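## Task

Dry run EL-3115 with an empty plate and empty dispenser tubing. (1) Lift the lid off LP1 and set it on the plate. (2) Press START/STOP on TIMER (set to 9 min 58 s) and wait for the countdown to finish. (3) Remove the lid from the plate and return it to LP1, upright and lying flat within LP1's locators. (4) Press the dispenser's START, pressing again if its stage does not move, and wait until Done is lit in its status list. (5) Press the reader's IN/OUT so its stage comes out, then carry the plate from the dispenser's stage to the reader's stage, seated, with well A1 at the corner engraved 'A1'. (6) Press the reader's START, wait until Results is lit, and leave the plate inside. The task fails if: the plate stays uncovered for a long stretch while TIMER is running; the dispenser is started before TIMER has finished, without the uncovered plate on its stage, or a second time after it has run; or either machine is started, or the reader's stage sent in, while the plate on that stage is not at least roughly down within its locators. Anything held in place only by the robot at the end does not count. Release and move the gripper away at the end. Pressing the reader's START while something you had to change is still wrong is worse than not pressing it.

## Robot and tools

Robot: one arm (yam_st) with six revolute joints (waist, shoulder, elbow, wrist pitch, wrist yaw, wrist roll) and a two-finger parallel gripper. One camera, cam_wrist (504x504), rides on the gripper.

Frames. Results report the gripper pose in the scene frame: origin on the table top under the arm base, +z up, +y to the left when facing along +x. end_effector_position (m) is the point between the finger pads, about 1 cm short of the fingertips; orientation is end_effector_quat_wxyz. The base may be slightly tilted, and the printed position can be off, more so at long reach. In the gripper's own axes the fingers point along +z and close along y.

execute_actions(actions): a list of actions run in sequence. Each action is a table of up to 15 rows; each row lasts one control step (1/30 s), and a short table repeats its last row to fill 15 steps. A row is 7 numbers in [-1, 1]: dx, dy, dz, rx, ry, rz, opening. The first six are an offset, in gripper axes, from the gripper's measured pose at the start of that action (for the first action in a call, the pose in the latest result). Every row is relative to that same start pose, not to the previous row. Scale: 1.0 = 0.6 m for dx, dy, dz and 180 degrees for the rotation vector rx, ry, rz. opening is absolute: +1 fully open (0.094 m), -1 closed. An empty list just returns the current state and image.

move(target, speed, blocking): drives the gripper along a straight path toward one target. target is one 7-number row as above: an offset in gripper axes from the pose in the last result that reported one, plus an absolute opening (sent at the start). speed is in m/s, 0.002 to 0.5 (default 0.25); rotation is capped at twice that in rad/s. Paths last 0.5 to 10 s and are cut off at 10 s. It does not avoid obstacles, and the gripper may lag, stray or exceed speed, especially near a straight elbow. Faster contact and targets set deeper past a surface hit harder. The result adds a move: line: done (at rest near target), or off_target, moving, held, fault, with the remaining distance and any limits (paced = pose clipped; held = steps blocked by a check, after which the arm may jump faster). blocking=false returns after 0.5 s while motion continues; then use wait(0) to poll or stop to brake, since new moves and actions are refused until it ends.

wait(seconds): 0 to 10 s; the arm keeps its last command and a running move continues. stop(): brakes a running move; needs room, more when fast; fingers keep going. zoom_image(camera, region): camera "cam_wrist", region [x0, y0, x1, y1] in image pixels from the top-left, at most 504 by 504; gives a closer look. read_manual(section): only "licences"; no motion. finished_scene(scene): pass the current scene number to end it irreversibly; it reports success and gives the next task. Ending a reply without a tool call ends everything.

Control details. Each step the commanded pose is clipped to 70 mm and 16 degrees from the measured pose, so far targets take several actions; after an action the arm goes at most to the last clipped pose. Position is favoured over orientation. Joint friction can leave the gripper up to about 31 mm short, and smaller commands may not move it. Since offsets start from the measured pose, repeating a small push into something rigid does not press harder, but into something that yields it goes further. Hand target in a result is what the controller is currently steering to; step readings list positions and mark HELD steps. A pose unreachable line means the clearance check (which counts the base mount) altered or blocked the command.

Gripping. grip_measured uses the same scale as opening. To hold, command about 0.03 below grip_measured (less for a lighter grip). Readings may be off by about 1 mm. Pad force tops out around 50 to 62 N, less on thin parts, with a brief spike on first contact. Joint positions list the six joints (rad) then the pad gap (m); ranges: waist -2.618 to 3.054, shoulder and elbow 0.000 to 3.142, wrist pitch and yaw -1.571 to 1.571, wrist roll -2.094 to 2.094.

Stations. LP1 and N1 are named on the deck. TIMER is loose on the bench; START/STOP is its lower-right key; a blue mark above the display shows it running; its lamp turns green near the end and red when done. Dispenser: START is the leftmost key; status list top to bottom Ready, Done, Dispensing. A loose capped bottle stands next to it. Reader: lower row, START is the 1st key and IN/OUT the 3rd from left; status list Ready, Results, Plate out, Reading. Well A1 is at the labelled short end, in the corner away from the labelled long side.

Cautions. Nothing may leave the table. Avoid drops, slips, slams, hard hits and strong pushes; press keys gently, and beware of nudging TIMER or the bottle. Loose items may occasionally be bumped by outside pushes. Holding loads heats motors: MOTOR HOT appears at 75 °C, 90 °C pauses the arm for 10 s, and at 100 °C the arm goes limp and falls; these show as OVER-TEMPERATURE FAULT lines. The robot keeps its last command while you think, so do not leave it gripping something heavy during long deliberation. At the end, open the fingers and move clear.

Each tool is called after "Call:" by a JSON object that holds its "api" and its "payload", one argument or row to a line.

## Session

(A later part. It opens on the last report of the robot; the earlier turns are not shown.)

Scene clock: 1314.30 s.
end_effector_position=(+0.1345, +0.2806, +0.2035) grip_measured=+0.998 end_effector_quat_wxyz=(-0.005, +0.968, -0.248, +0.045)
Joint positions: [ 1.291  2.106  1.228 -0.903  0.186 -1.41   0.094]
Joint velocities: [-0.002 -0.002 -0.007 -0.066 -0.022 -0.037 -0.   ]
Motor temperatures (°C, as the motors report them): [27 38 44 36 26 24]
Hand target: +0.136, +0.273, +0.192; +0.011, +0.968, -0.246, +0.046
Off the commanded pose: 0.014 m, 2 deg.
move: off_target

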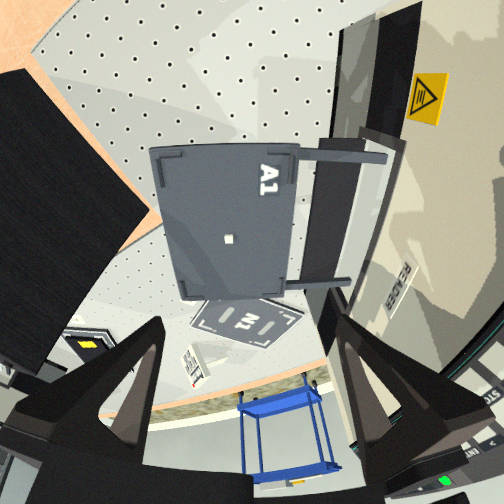

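Call:
{"api": "move", "payload": {
  "target": [-0.02,0.045,0.12,0,-0.03,-0.012,1],
  "speed": 0.1
}}

Scene clock: 1319.63 s.
end_effector_position=(+0.1198, +0.2685, +0.1390) grip_measured=+0.998 end_effector_quat_wxyz=(-0.026, +0.973, -0.229, +0.005)
Joint positions: [ 1.255  2.151  0.996 -0.587  0.107 -1.487  0.094]
Joint velocities: [ 0.007 -0.027  0.012 -0.007  0.007  0.051 -0.001]
Motor temperatures (°C, as the motors report them): [27 39 43 35 26 24]
Hand target: +0.118, +0.262, +0.130; -0.016, +0.973, -0.229, -0.001
Off the commanded pose: 0.012 m, 1 deg.
move: off_target

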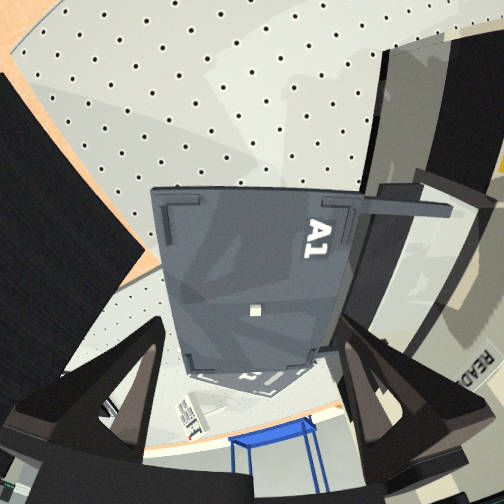

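Call:
{"api": "move", "payload": {
  "target": [0.468,0.267,-0.19,-0.017,0,-0.125,1],
  "speed": 0.3
}}

Scene clock: 1329.13 s.
end_effector_position=(+0.2891, -0.0020, +0.2420) grip_measured=+0.998 end_effector_quat_wxyz=(+0.157, +0.937, -0.311, +0.030)
Joint positions: [ 0.412  1.85   1.25  -1.21   0.516 -2.087  0.094]
Joint velocities: [ 0.017  0.007  0.022 -0.081 -0.022  0.037 -0.   ]
Motor temperatures (°C, as the motors report them): [27 39 42 34 26 24]
Hand target: +0.291, +0.001, +0.242; +0.165, +0.940, -0.298, +0.028
Off the commanded pose: 0.009 m, 37 deg; orientation clipped at the last step of the last action.
joint sent to its limit — the command would take joint 6 (wrist roll) past its lower limit, so that joint was sent only as far as its limit.
move: off_target; limits=paced

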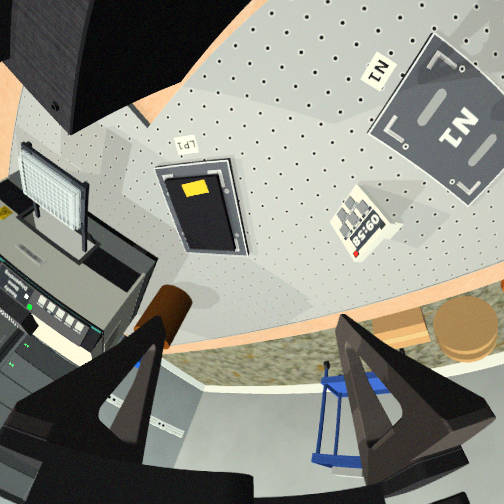

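Call:
{"api": "move", "payload": {
  "target": [0,0,0,0,0,0.9,1],
  "speed": 0.5
}}

Scene clock: 1338.40 s.
end_effector_position=(+0.2885, -0.0021, +0.2420) grip_measured=+0.999 end_effector_quat_wxyz=(+0.002, +0.154, +0.975, -0.160)
Joint positions: [ 0.412  1.852  1.251 -1.214  0.515  0.729  0.094]
Joint velocities: [-0.007 -0.012  0.002 -0.007  0.022  0.007 -0.002]
Motor temperatures (°C, as the motors report them): [27 39 42 33 26 24]
Hand target: +0.289, -0.002, +0.242; +0.005, +0.161, +0.974, -0.159
Off the commanded pose: 0.001 m, 1 deg.
move: done

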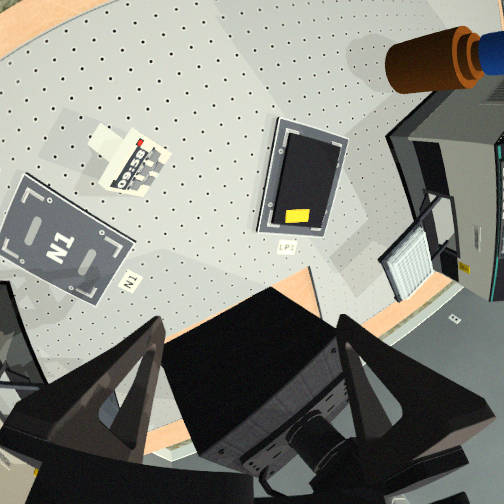

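Call:
{"api": "move", "payload": {
  "target": [0.202,-0.518,0.233,-0.022,0.133,0.788,1],
  "speed": 0.4
}}

Scene clock: 1349.47 s.
end_effector_position=(+0.0803, -0.2727, +0.1943) grip_measured=+0.999 end_effector_quat_wxyz=(-0.015, +0.985, +0.170, +0.022)
Joint positions: [-1.199  1.4    0.938 -0.895  0.011  1.525  0.094]
Joint velocities: [ 0.002 -0.012  0.002 -0.007 -0.081 -0.007  0.   ]
Motor temperatures (°C, as the motors report them): [27 40 41 33 26 24]
Hand target: +0.082, -0.280, +0.193; -0.012, +0.987, +0.160, +0.027
Off the commanded pose: 0.019 m, 3 deg.
move: off_target

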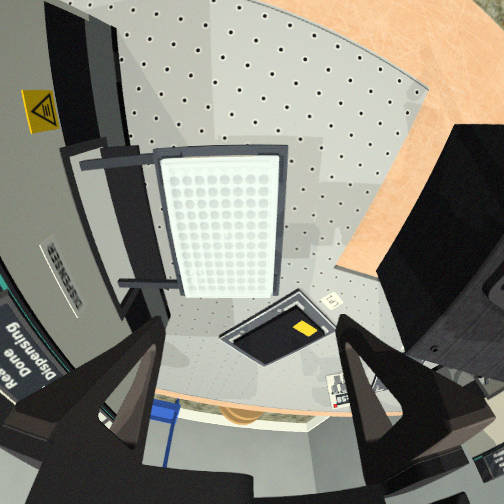

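Call:
{"api": "move", "payload": {
  "target": [-0.035,0.022,0.11,-0.007,-0.02,0.005,1],
  "speed": 0.1
}}

Scene clock: 1354.57 s.
end_effector_position=(+0.0730, -0.2963, +0.1367) grip_measured=+0.999 end_effector_quat_wxyz=(+0.013, +0.987, +0.163, -0.000)
Joint positions: [-1.231  1.559  0.856 -0.602  0.055  1.506  0.094]
Joint velocities: [ 0.022 -0.032  0.017 -0.022 -0.007  0.007 -0.001]
Motor temperatures (°C, as the motors report them): [27 40 41 33 26 24]
Hand target: +0.067, -0.290, +0.128; +0.001, +0.987, +0.163, -0.006
Off the commanded pose: 0.013 m, 2 deg.
move: off_target

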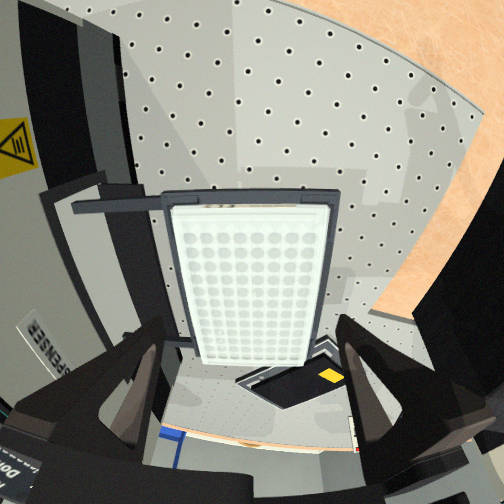

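Centered. Descending.

Call:
{"api": "move", "payload": {
  "target": [-0.006,-0.014,0.068,0.008,0,0,1],
  "speed": 0.05
}}

Scene clock: 1358.33 s.
end_effector_position=(+0.0713, -0.2991, +0.1053) grip_measured=+0.999 end_effector_quat_wxyz=(+0.014, +0.986, +0.164, -0.002)
Joint positions: [-1.243  1.658  0.822 -0.465  0.055  1.493  0.094]
Joint velocities: [-0.017 -0.002  0.007 -0.051  0.037 -0.081  0.   ]
Motor temperatures (°C, as the motors report them): [27 39 41 32 26 24]
Hand target: +0.067, -0.291, +0.097; +0.000, +0.987, +0.163, -0.002
Off the commanded pose: 0.014 m, 2 deg.
move: off_target

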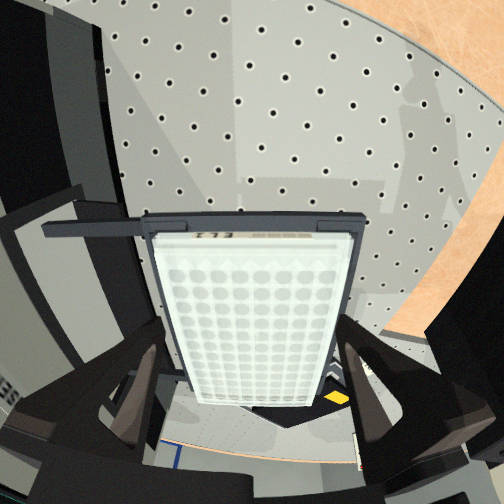

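Call:
{"api": "move", "payload": {
  "target": [-0.006,-0.014,0.024,0.008,0,0,1],
  "speed": 0.03
}}

Call:
{"api": "move", "payload": {
  "target": [0,0,0,0,0,0,0.7]
}}

Scene clock: 1362.30 s.
end_effector_position=(+0.0709, -0.3011, +0.1021) grip_measured=+0.999 end_effector_quat_wxyz=(+0.016, +0.986, +0.164, -0.001)
Joint positions: [-1.247  1.671  0.822 -0.448  0.054  1.488  0.094]
Joint velocities: [ 0.017  0.017  0.012  0.022 -0.051  0.022 -0.001]
Motor temperatures (°C, as the motors report them): [27 39 40 32 26 24]
Hand target: +0.065, -0.293, +0.092; +0.001, +0.987, +0.163, -0.004
Off the commanded pose: 0.015 m, 2 deg.
move: off_target

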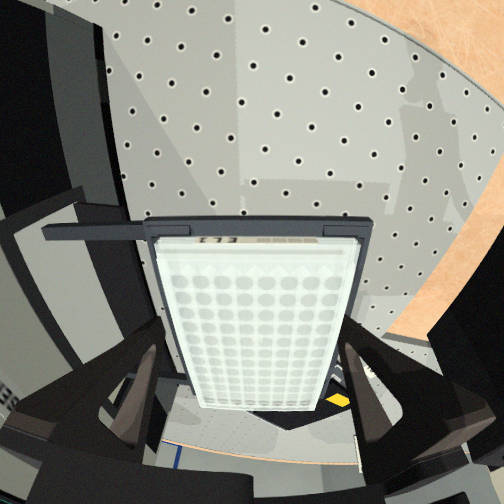

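Scene clock: 1362.80 s.
end_effector_position=(+0.0702, -0.2983, +0.1020) grip_measured=+0.750 end_effector_quat_wxyz=(+0.010, +0.986, +0.164, -0.002)
Joint positions: [-1.247  1.671  0.822 -0.459  0.054  1.488  0.082]
Joint velocities: [ 0.022 -0.002  0.007  0.007 -0.022  0.022 -0.001]
Motor temperatures (°C, as the motors report them): [27 39 40 32 26 24]
Hand target: +0.071, -0.301, +0.102; +0.016, +0.986, +0.164, -0.001
Off the commanded pose: 0.003 m, 1 deg.
move: done

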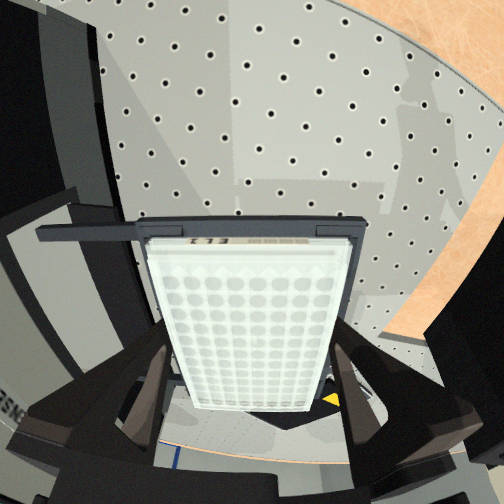

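Call:
{"api": "move", "payload": {
  "target": [0,0,-0.1,0,0,0,0.71],
  "speed": 0.08
}}

Call:
{"api": "move", "payload": {
  "target": [0.49,-0.35,-0.1,0,0,-0.85,0.71],
  "speed": 0.3
}}

Scene clock: 1369.30 s.
end_effector_position=(+0.0656, -0.2897, +0.1516) grip_measured=+0.750 end_effector_quat_wxyz=(-0.004, +0.987, +0.162, -0.003)
Joint positions: [-1.247  1.518  0.881 -0.699  0.054  1.495  0.082]
Joint velocities: [-0.002 -0.027  0.002 -0.081 -0.081  0.037 -0.001]
Motor temperatures (°C, as the motors report them): [27 40 40 32 26 24]
Hand target: +0.071, -0.296, +0.161; +0.010, +0.986, +0.164, -0.002
Off the commanded pose: 0.014 m, 2 deg.
move: off_target

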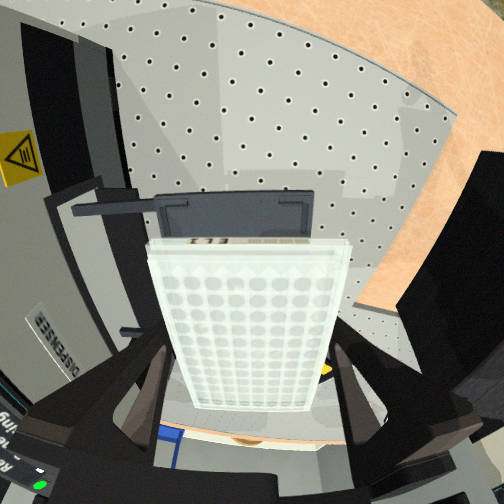

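Scene clock: 1374.33 s.
end_effector_position=(+0.2667, -0.0062, +0.1992) grip_measured=+0.750 end_effector_quat_wxyz=(-0.019, +0.082, +0.996, -0.010)
Joint positions: [ 0.226  1.703  0.99  -0.926  0.255  0.335  0.082]
Joint velocities: [-0.002 -0.002 -0.017 -0.051 -0.095 -0.007 -0.   ]
Motor temperatures (°C, as the motors report them): [27 40 40 32 26 24]
Hand target: +0.269, -0.003, +0.199; -0.024, +0.070, +0.997, -0.011
Off the commanded pose: 0.019 m, 2 deg.
move: off_target

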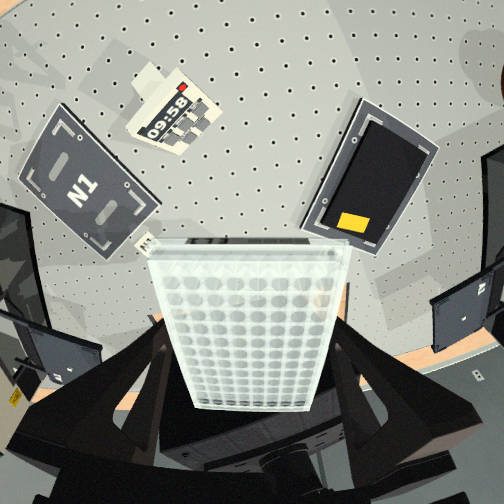

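Call:
{"api": "move", "payload": {
  "target": [0.315,0.40,-0.02,0,0,-0.905,0.71],
  "speed": 0.3
}}

Scene clock: 1382.53 s.
end_effector_position=(+0.1269, +0.2497, +0.2052) grip_measured=+0.750 end_effector_quat_wxyz=(+0.024, +0.970, -0.242, -0.007)
Joint positions: [ 1.23   2.045  1.167 -0.962  0.103 -1.475  0.082]
Joint velocities: [-0.012 -0.012 -0.002  0.007 -0.007 -0.007 -0.   ]
Motor temperatures (°C, as the motors report them): [27 39 40 32 26 24]
Hand target: +0.124, +0.254, +0.204; +0.029, +0.972, -0.232, -0.010
Off the commanded pose: 0.016 m, 2 deg.
move: off_target

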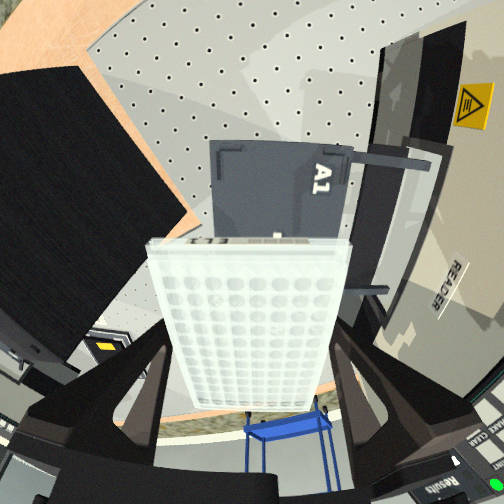

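Call:
{"api": "move", "payload": {
  "target": [-0.03,-0.024,0.12,0.008,0,-0.01,0.71],
  "speed": 0.08
}}

Scene clock: 1388.80 s.
end_effector_position=(+0.1243, +0.2716, +0.1412) grip_measured=+0.750 end_effector_quat_wxyz=(+0.002, +0.972, -0.237, -0.003)
Joint positions: [ 1.243  2.201  1.086 -0.684  0.102 -1.478  0.082]
Joint velocities: [-0.007 -0.002  0.017 -0.037 -0.022 -0.037  0.001]
Motor temperatures (°C, as the motors report them): [27 40 41 31 26 24]
Hand target: +0.118, +0.268, +0.133; +0.012, +0.974, -0.227, -0.004
Off the commanded pose: 0.013 m, 2 deg.
move: off_target

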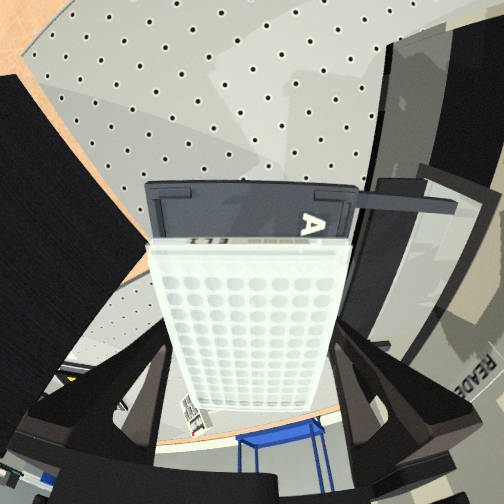

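Call:
{"api": "move", "payload": {
  "target": [-0.03,0,0,0,0,0.005,0.71],
  "speed": 0.04
}}

Scene clock: 1393.73 s.
end_effector_position=(+0.1121, +0.2774, +0.1427) grip_measured=+0.750 end_effector_quat_wxyz=(-0.000, +0.970, -0.244, -0.000)
Joint positions: [ 1.288  2.201  1.086 -0.682  0.097 -1.42   0.082]
Joint velocities: [-0.017  0.002  0.007  0.051 -0.007 -0.007  0.   ]
Motor temperatures (°C, as the motors report them): [27 40 40 31 26 24]
Hand target: +0.109, +0.279, +0.141; +0.003, +0.970, -0.244, -0.002
Off the commanded pose: 0.005 m, 0 deg.
move: done

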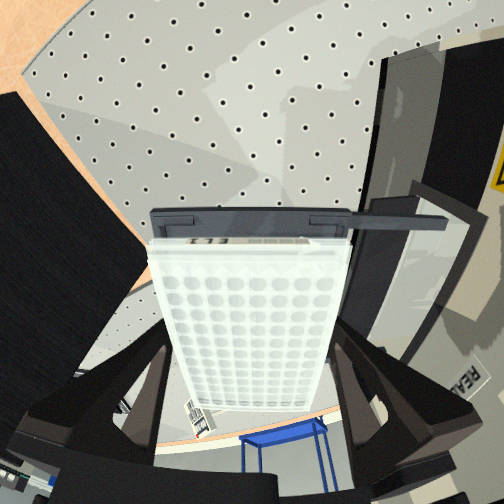

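Call:
{"api": "move", "payload": {
  "target": [0.008,0.012,0.034,-0.008,0,0,0.71],
  "speed": 0.03
}}

Scene clock: 1398.37 s.
end_effector_position=(+0.1132, +0.2757, +0.1316) grip_measured=+0.750 end_effector_quat_wxyz=(+0.001, +0.970, -0.244, -0.001)
Joint positions: [ 1.278  2.227  1.07  -0.644  0.097 -1.428  0.082]
Joint velocities: [-0.012 -0.002 -0.002 -0.037 -0.066 -0.007 -0.   ]
Motor temperatures (°C, as the motors report them): [27 40 40 31 26 24]
Hand target: +0.113, +0.269, +0.123; +0.012, +0.970, -0.244, -0.004
Off the commanded pose: 0.012 m, 1 deg.
move: off_target

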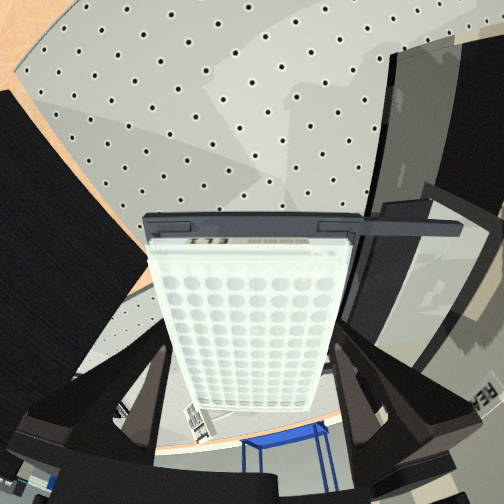

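Call:
{"api": "move", "payload": {
  "target": [0,0.008,0.024,-0.006,0,0,0.71],
  "speed": 0.02
}}

Scene clock: 1401.93 s.
end_effector_position=(+0.1139, +0.2787, +0.1276) grip_measured=+0.750 end_effector_quat_wxyz=(-0.003, +0.970, -0.244, -0.001)
Joint positions: [ 1.278  2.239  1.07  -0.623  0.097 -1.429  0.082]
Joint velocities: [-0.022 -0.022 -0.007  0.051 -0.051 -0.037  0.   ]
Motor temperatures (°C, as the motors report them): [27 41 40 31 26 24]
Hand target: +0.111, +0.271, +0.118; +0.011, +0.970, -0.244, -0.004
Off the commanded pose: 0.013 m, 2 deg.
move: off_target

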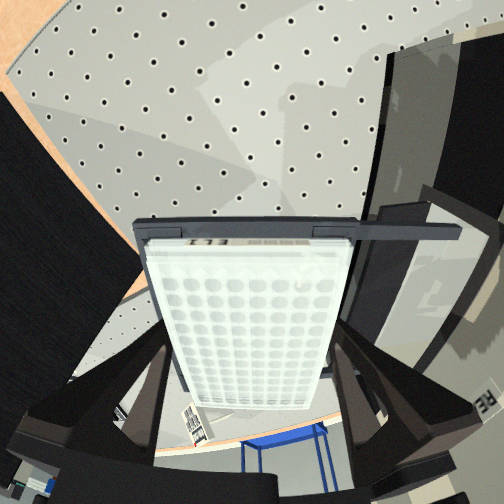

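Call:
{"api": "move", "payload": {
  "target": [0,0.012,0.0,-0.006,0,0,0.71],
  "speed": 0.02
}}

Scene clock: 1405.73 s.
end_effector_position=(+0.1138, +0.2786, +0.1276) grip_measured=+0.750 end_effector_quat_wxyz=(-0.002, +0.970, -0.244, -0.001)
Joint positions: [ 1.278  2.239  1.07  -0.623  0.097 -1.429  0.082]
Joint velocities: [-0.007 -0.012  0.007 -0.037  0.007 -0.051 -0.002]
Motor temperatures (°C, as the motors report them): [27 41 40 31 26 24]
Hand target: +0.111, +0.272, +0.127; +0.007, +0.970, -0.244, -0.003
Off the commanded pose: 0.007 m, 1 deg.
move: done

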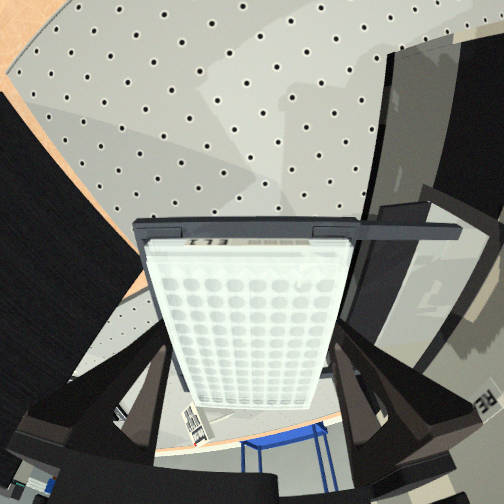

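Call:
{"api": "move", "payload": {
  "target": [0,0.012,0.0,-0.011,0,0,0.71],
  "speed": 0.02
}}

Scene clock: 1409.03 s.
end_effector_position=(+0.1135, +0.2779, +0.1276) grip_measured=+0.750 end_effector_quat_wxyz=(-0.001, +0.970, -0.244, -0.001)
Joint positions: [ 1.278  2.239  1.07  -0.626  0.097 -1.429  0.082]
Joint velocities: [-0.012 -0.007  0.007  0.066 -0.037 -0.095  0.   ]
Motor temperatures (°C, as the motors report them): [27 41 40 31 26 24]
Hand target: +0.111, +0.272, +0.128; +0.014, +0.970, -0.244, -0.005
Off the commanded pose: 0.006 m, 2 deg.
move: done

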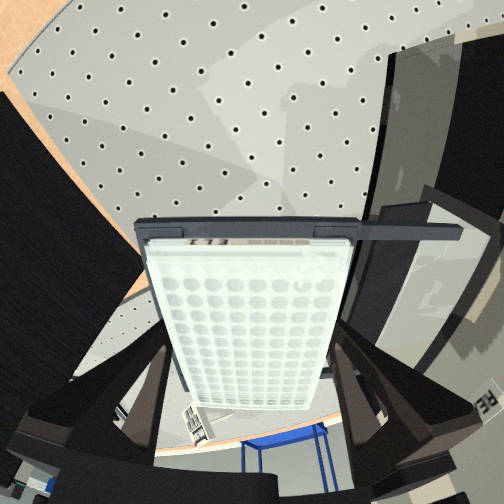

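Call:
{"api": "move", "payload": {
  "target": [0,0.013,0.0,-0.013,0,0,0.71],
  "speed": 0.02
}}

Call:
{"api": "move", "payload": {
  "target": [0,0,0,0,0,0,1]
}}

Call:
{"api": "move", "payload": {
  "target": [0,0,-0.08,0,0,0,1],
  "speed": 0.08
}}

Scene clock: 1416.53 s.
end_effector_position=(+0.1134, +0.2775, +0.1276) grip_measured=+0.750 end_effector_quat_wxyz=(-0.000, +0.970, -0.245, -0.001)
Joint positions: [ 1.278  2.239  1.07  -0.628  0.097 -1.428  0.082]
Joint velocities: [-0.027 -0.017 -0.017  0.007  0.051  0.007  0.002]
Motor temperatures (°C, as the motors report them): [27 42 40 31 26 24]
Hand target: +0.110, +0.271, +0.128; +0.019, +0.970, -0.244, -0.006
Off the commanded pose: 0.007 m, 2 deg.
move: done

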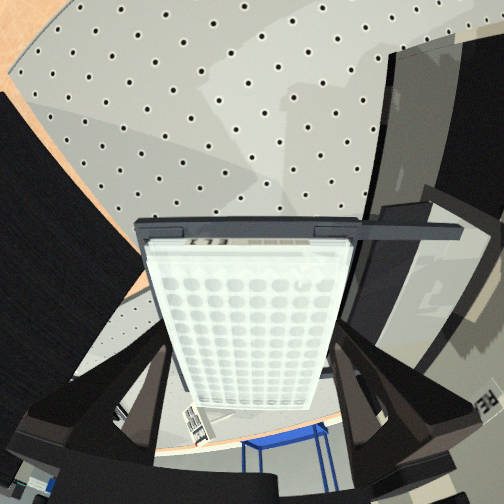

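Scene clock: 1417.03 s.
end_effector_position=(+0.1135, +0.2777, +0.1276) grip_measured=+0.998 end_effector_quat_wxyz=(-0.001, +0.970, -0.245, -0.001)
Joint positions: [ 1.278  2.239  1.07  -0.627  0.097 -1.428  0.094]
Joint velocities: [-0.002 -0.002  0.012  0.022 -0.022  0.051  0.001]
Motor temperatures (°C, as the motors report them): [27 42 40 31 26 24]
Hand target: +0.113, +0.278, +0.128; -0.000, +0.970, -0.245, -0.001
Off the commanded pose: 0.000 m, 0 deg.
move: done

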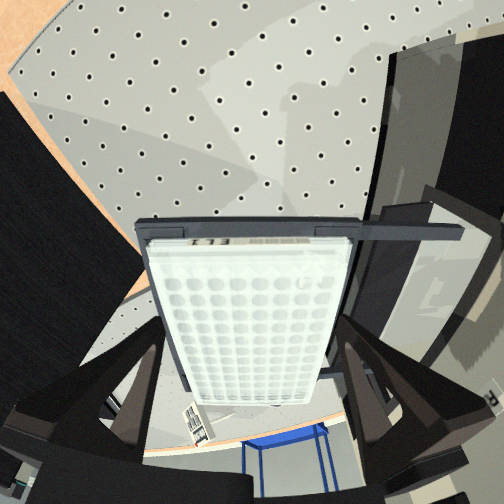

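Scene clock: 1418.17 s.
end_effector_position=(+0.1146, +0.2697, +0.1651) grip_measured=+0.998 end_effector_quat_wxyz=(+0.012, +0.969, -0.247, -0.003)
Joint positions: [ 1.278  2.15   1.121 -0.792  0.097 -1.42   0.094]
Joint velocities: [ 0.007 -0.007 -0.017 -0.037 -0.037 -0.022  0.   ]
Motor temperatures (°C, as the motors report them): [27 42 40 31 26 24]
Hand target: +0.113, +0.277, +0.175; -0.000, +0.970, -0.245, -0.001
Off the commanded pose: 0.013 m, 1 deg.
move: off_target

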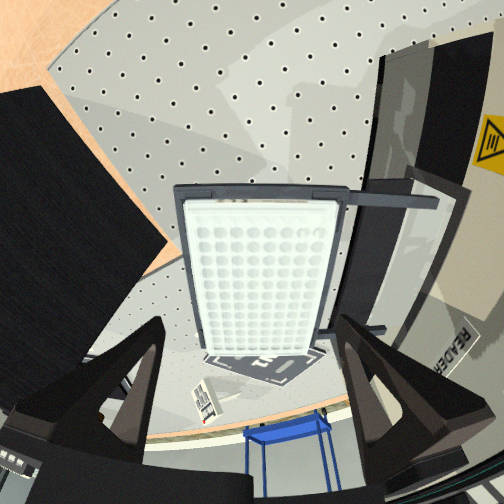

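Call:
{"api": "move", "payload": {
  "target": [0,0.03,-0.16,0,0,0.5,-1],
  "speed": 0.3
}}

Call:
{"api": "move", "payload": {
  "target": [-0.1,0,0,0,-0.33,0,-1],
  "speed": 0.2
}}

Scene clock: 1426.87 s.
end_effector_position=(+0.1071, +0.2503, +0.2495) grip_measured=-0.997 end_effector_quat_wxyz=(-0.020, -0.511, +0.859, -0.017)
Joint positions: [ 1.307  1.976  1.257 -1.135  0.093  0.179  0.   ]
Joint velocities: [ 0.002 -0.027 -0.017  0.007  0.022  0.007  0.001]
Motor temperatures (°C, as the motors report them): [27 44 40 30 26 24]
Hand target: +0.105, +0.255, +0.260; -0.010, -0.511, +0.860, -0.007
Off the commanded pose: 0.013 m, 2 deg.
move: off_target

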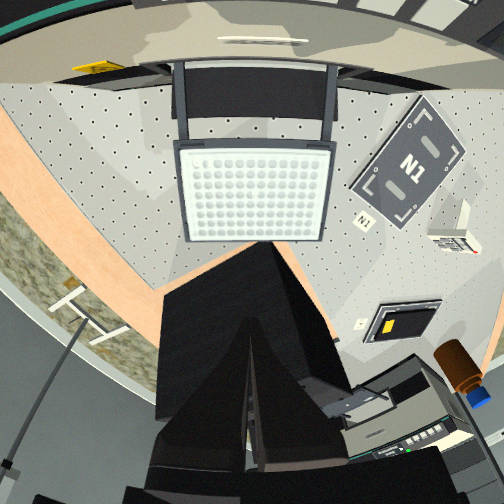

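Scene clock: 1430.23 s.
end_effector_position=(+0.1406, +0.3098, +0.2582) grip_measured=-0.997 end_effector_quat_wxyz=(+0.418, -0.449, +0.749, +0.251)
Joint positions: [1.328 1.616 0.402 0.438 0.208 0.024 0.   ]
Joint velocities: [-0.027  0.002 -0.012 -0.051 -0.081 -0.022 -0.   ]
Motor temperatures (°C, as the motors report them): [27 44 40 31 26 24]
Hand target: +0.136, +0.304, +0.244; +0.409, -0.460, +0.751, +0.238
Off the commanded pose: 0.015 m, 2 deg.
move: off_target

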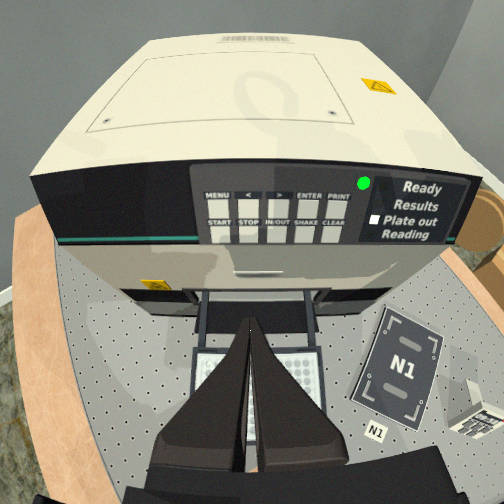

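Plate looks seated. Approaching START.

Call:
{"api": "move", "payload": {
  "target": [-0.005,0.04,0.07,0,0,0.01,-1],
  "speed": 0.06
}}

Scene clock: 1434.60 s.
end_effector_position=(+0.1393, +0.3462, +0.2380) grip_measured=-0.997 end_effector_quat_wxyz=(+0.411, -0.440, +0.758, +0.253)
Joint positions: [1.369 1.844 0.501 0.547 0.238 0.083 0.   ]
Joint velocities: [ 0.022 -0.002 -0.002 -0.022 -0.007  0.022 -0.   ]
Motor temperatures (°C, as the motors report them): [27 43 40 32 26 24]
Hand target: +0.138, +0.354, +0.240; +0.415, -0.437, +0.756, +0.257
Off the commanded pose: 0.008 m, 1 deg.
move: done

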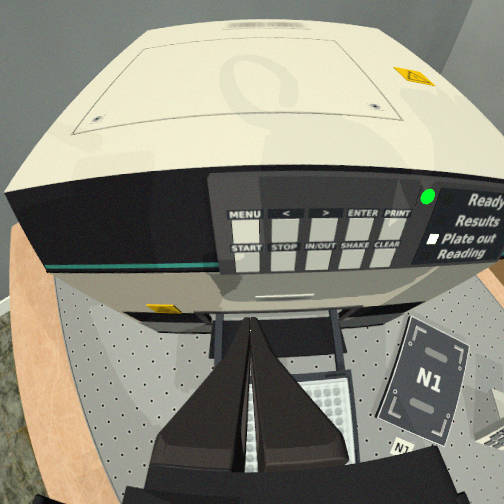

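Call:
{"api": "move", "payload": {
  "target": [-0.035,0.005,0.03,0,0,0,-1],
  "speed": 0.03
}}

Scene clock: 1438.70 s.
end_effector_position=(+0.1461, +0.3683, +0.2523) grip_measured=-0.997 end_effector_quat_wxyz=(+0.417, -0.436, +0.754, +0.259)
Joint positions: [1.369 1.877 0.597 0.507 0.237 0.083 0.   ]
Joint velocities: [ 0.007  0.007  0.022 -0.022  0.007  0.081  0.001]
Motor temperatures (°C, as the motors report them): [27 42 40 33 26 24]
Hand target: +0.150, +0.370, +0.247; +0.411, -0.440, +0.758, +0.253
Off the commanded pose: 0.007 m, 1 deg.
move: done

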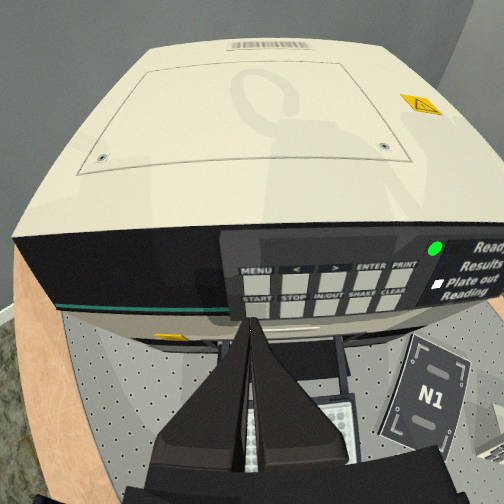

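Call:
{"api": "move", "payload": {
  "target": [0.0,-0.015,0.04,0,0,0,-1],
  "speed": 0.03
}}

Scene clock: 1441.70 s.
end_effector_position=(+0.1514, +0.3684, +0.2397) grip_measured=-0.997 end_effector_quat_wxyz=(+0.409, -0.443, +0.756, +0.253)
Joint positions: [1.345 1.919 0.602 0.523 0.215 0.06  0.   ]
Joint velocities: [ 0.002 -0.012 -0.002 -0.022 -0.022 -0.081 -0.001]
Motor temperatures (°C, as the motors report them): [27 42 41 34 26 24]
Hand target: +0.163, +0.381, +0.241; +0.417, -0.436, +0.754, +0.260
Off the commanded pose: 0.018 m, 2 deg.
move: off_target

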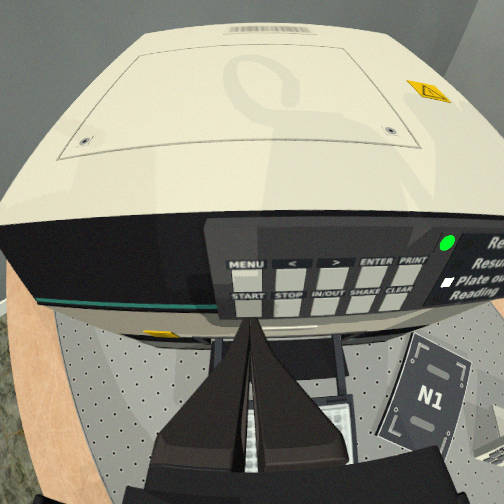

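Call:
{"api": "move", "payload": {
  "target": [-0.03,0,0.02,0,0,0,-1],
  "speed": 0.02
}}

Scene clock: 1445.20 s.
end_effector_position=(+0.1516, +0.3683, +0.2397) grip_measured=-0.997 end_effector_quat_wxyz=(+0.396, -0.451, +0.762, +0.241)
Joint positions: [1.345 1.908 0.636 0.438 0.216 0.059 0.   ]
Joint velocities: [-0.012  0.002 -0.017 -0.11  -0.037 -0.051 -0.   ]
Motor temperatures (°C, as the motors report them): [27 41 41 35 26 24]
Hand target: +0.161, +0.384, +0.249; +0.409, -0.443, +0.756, +0.253
Off the commanded pose: 0.022 m, 2 deg.
move: off_target

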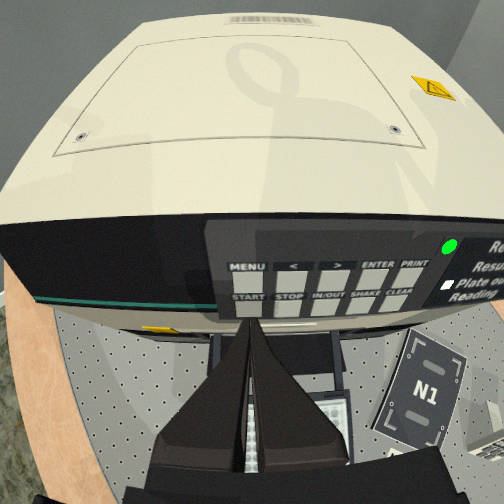

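Call:
{"api": "move", "payload": {
  "target": [-0.005,0,-0.02,0,-0.01,0,-1],
  "speed": 0.03
}}

Call:
{"api": "move", "payload": {
  "target": [-0.022,-0.005,0.035,0,0,0,-1],
  "speed": 0.02
}}

Scene clock: 1449.87 s.
end_effector_position=(+0.1509, +0.3642, +0.2445) grip_measured=-0.997 end_effector_quat_wxyz=(+0.402, -0.448, +0.760, +0.245)
Joint positions: [1.346 1.881 0.613 0.45  0.218 0.059 0.   ]
Joint velocities: [-0.037  0.007  0.002  0.051 -0.022  0.022  0.   ]
Motor temperatures (°C, as the motors report them): [27 41 42 35 26 24]
Hand target: +0.148, +0.361, +0.248; +0.408, -0.448, +0.756, +0.248
Off the commanded pose: 0.006 m, 1 deg.
move: done

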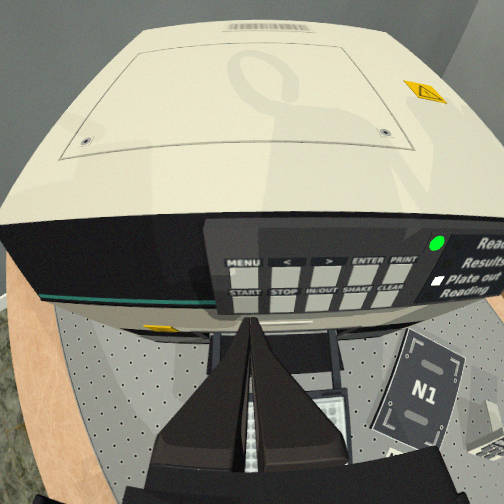

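Scene clock: 1451.33 s.
end_effector_position=(+0.1539, +0.3730, +0.2487) grip_measured=-0.997 end_effector_quat_wxyz=(+0.403, -0.452, +0.758, +0.244)
Joint positions: [1.344 1.898 0.657 0.422 0.215 0.05  0.   ]
Joint velocities: [-0.002 -0.032 -0.022  0.037 -0.051  0.007  0.   ]
Motor temperatures (°C, as the motors report them): [27 41 42 36 26 24]
Hand target: +0.165, +0.383, +0.245; +0.402, -0.448, +0.760, +0.246
Off the commanded pose: 0.017 m, 0 deg.
move: off_target

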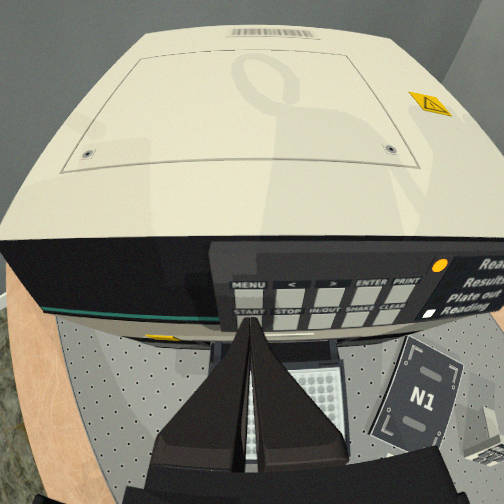

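Call:
{"api": "move", "payload": {
  "target": [0,-0.03,-0.1,0,0,0,-1],
  "speed": 0.1
}}

Call:
{"api": "wait", "payload": {
  "seconds": 10
}}

Call:
{"api": "wait", "payload": {
  "seconds": 10
}}

Scene clock: 1457.53 s.
end_effector_position=(+0.1438, +0.3292, +0.2851) grip_measured=-0.997 end_effector_quat_wxyz=(+0.408, -0.450, +0.755, +0.249)
Joint positions: [1.344 1.606 0.553 0.251 0.212 0.048 0.   ]
Joint velocities: [ 0.012 -0.012  0.002 -0.022 -0.051 -0.037 -0.001]
Motor temperatures (°C, as the motors report them): [27 40 43 36 26 24]
Hand target: +0.145, +0.321, +0.280; +0.402, -0.451, +0.758, +0.244
Off the commanded pose: 0.010 m, 1 deg.
move: done

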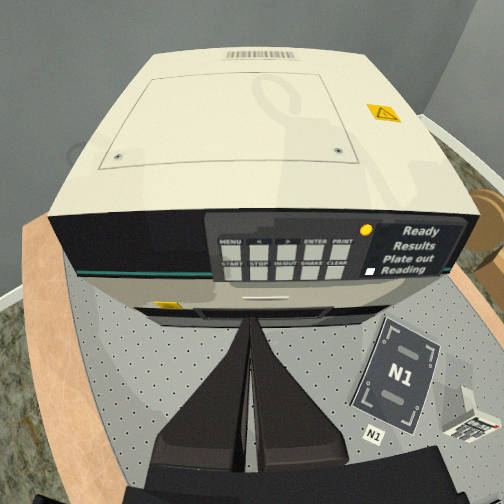

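Scene clock: 1467.53 s.
end_effector_position=(+0.1437, +0.3290, +0.2848) grip_measured=-0.997 end_effector_quat_wxyz=(+0.407, -0.450, +0.755, +0.249)
Joint positions: [1.344 1.606 0.553 0.249 0.212 0.048 0.   ]
Joint velocities: [ 0.007 -0.017 -0.007  0.022 -0.081  0.037  0.   ]
Motor temperatures (°C, as the motors report them): [27 40 42 37 26 24]
Hand target: +0.145, +0.321, +0.280; +0.402, -0.452, +0.758, +0.244
Off the commanded pose: 0.009 m, 1 deg.
wait: 10.00 s; at rest by 0.17 s

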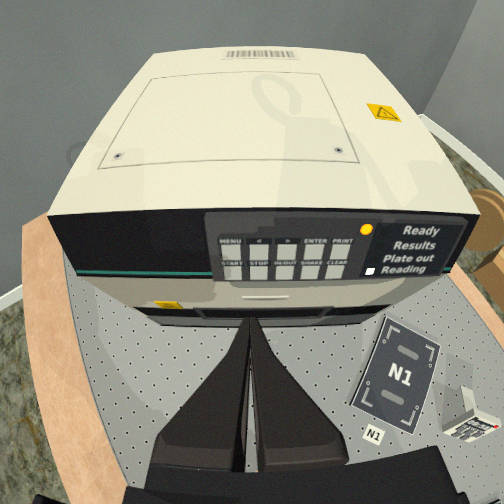

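Scene clock: 1477.53 s.
end_effector_position=(+0.1437, +0.3290, +0.2848) grip_measured=-0.997 end_effector_quat_wxyz=(+0.407, -0.450, +0.755, +0.249)
Joint positions: [1.344 1.606 0.553 0.249 0.212 0.048 0.   ]
Joint velocities: [-0.012 -0.002 -0.012  0.037 -0.037  0.022 -0.001]
Motor temperatures (°C, as the motors report them): [27 40 42 37 26 24]
Hand target: +0.145, +0.321, +0.280; +0.402, -0.452, +0.758, +0.244
Off the commanded pose: 0.009 m, 1 deg.
wait: 10.00 s; at rest by 0.17 s

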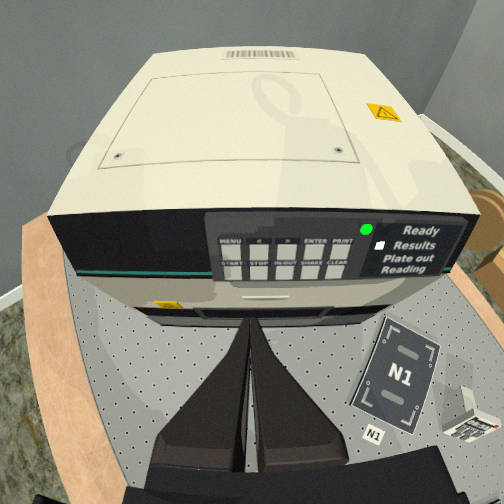

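Call:
{"api": "finished_scene", "payload": {
  "scene": 1
}}

The scene is finished: the task was done.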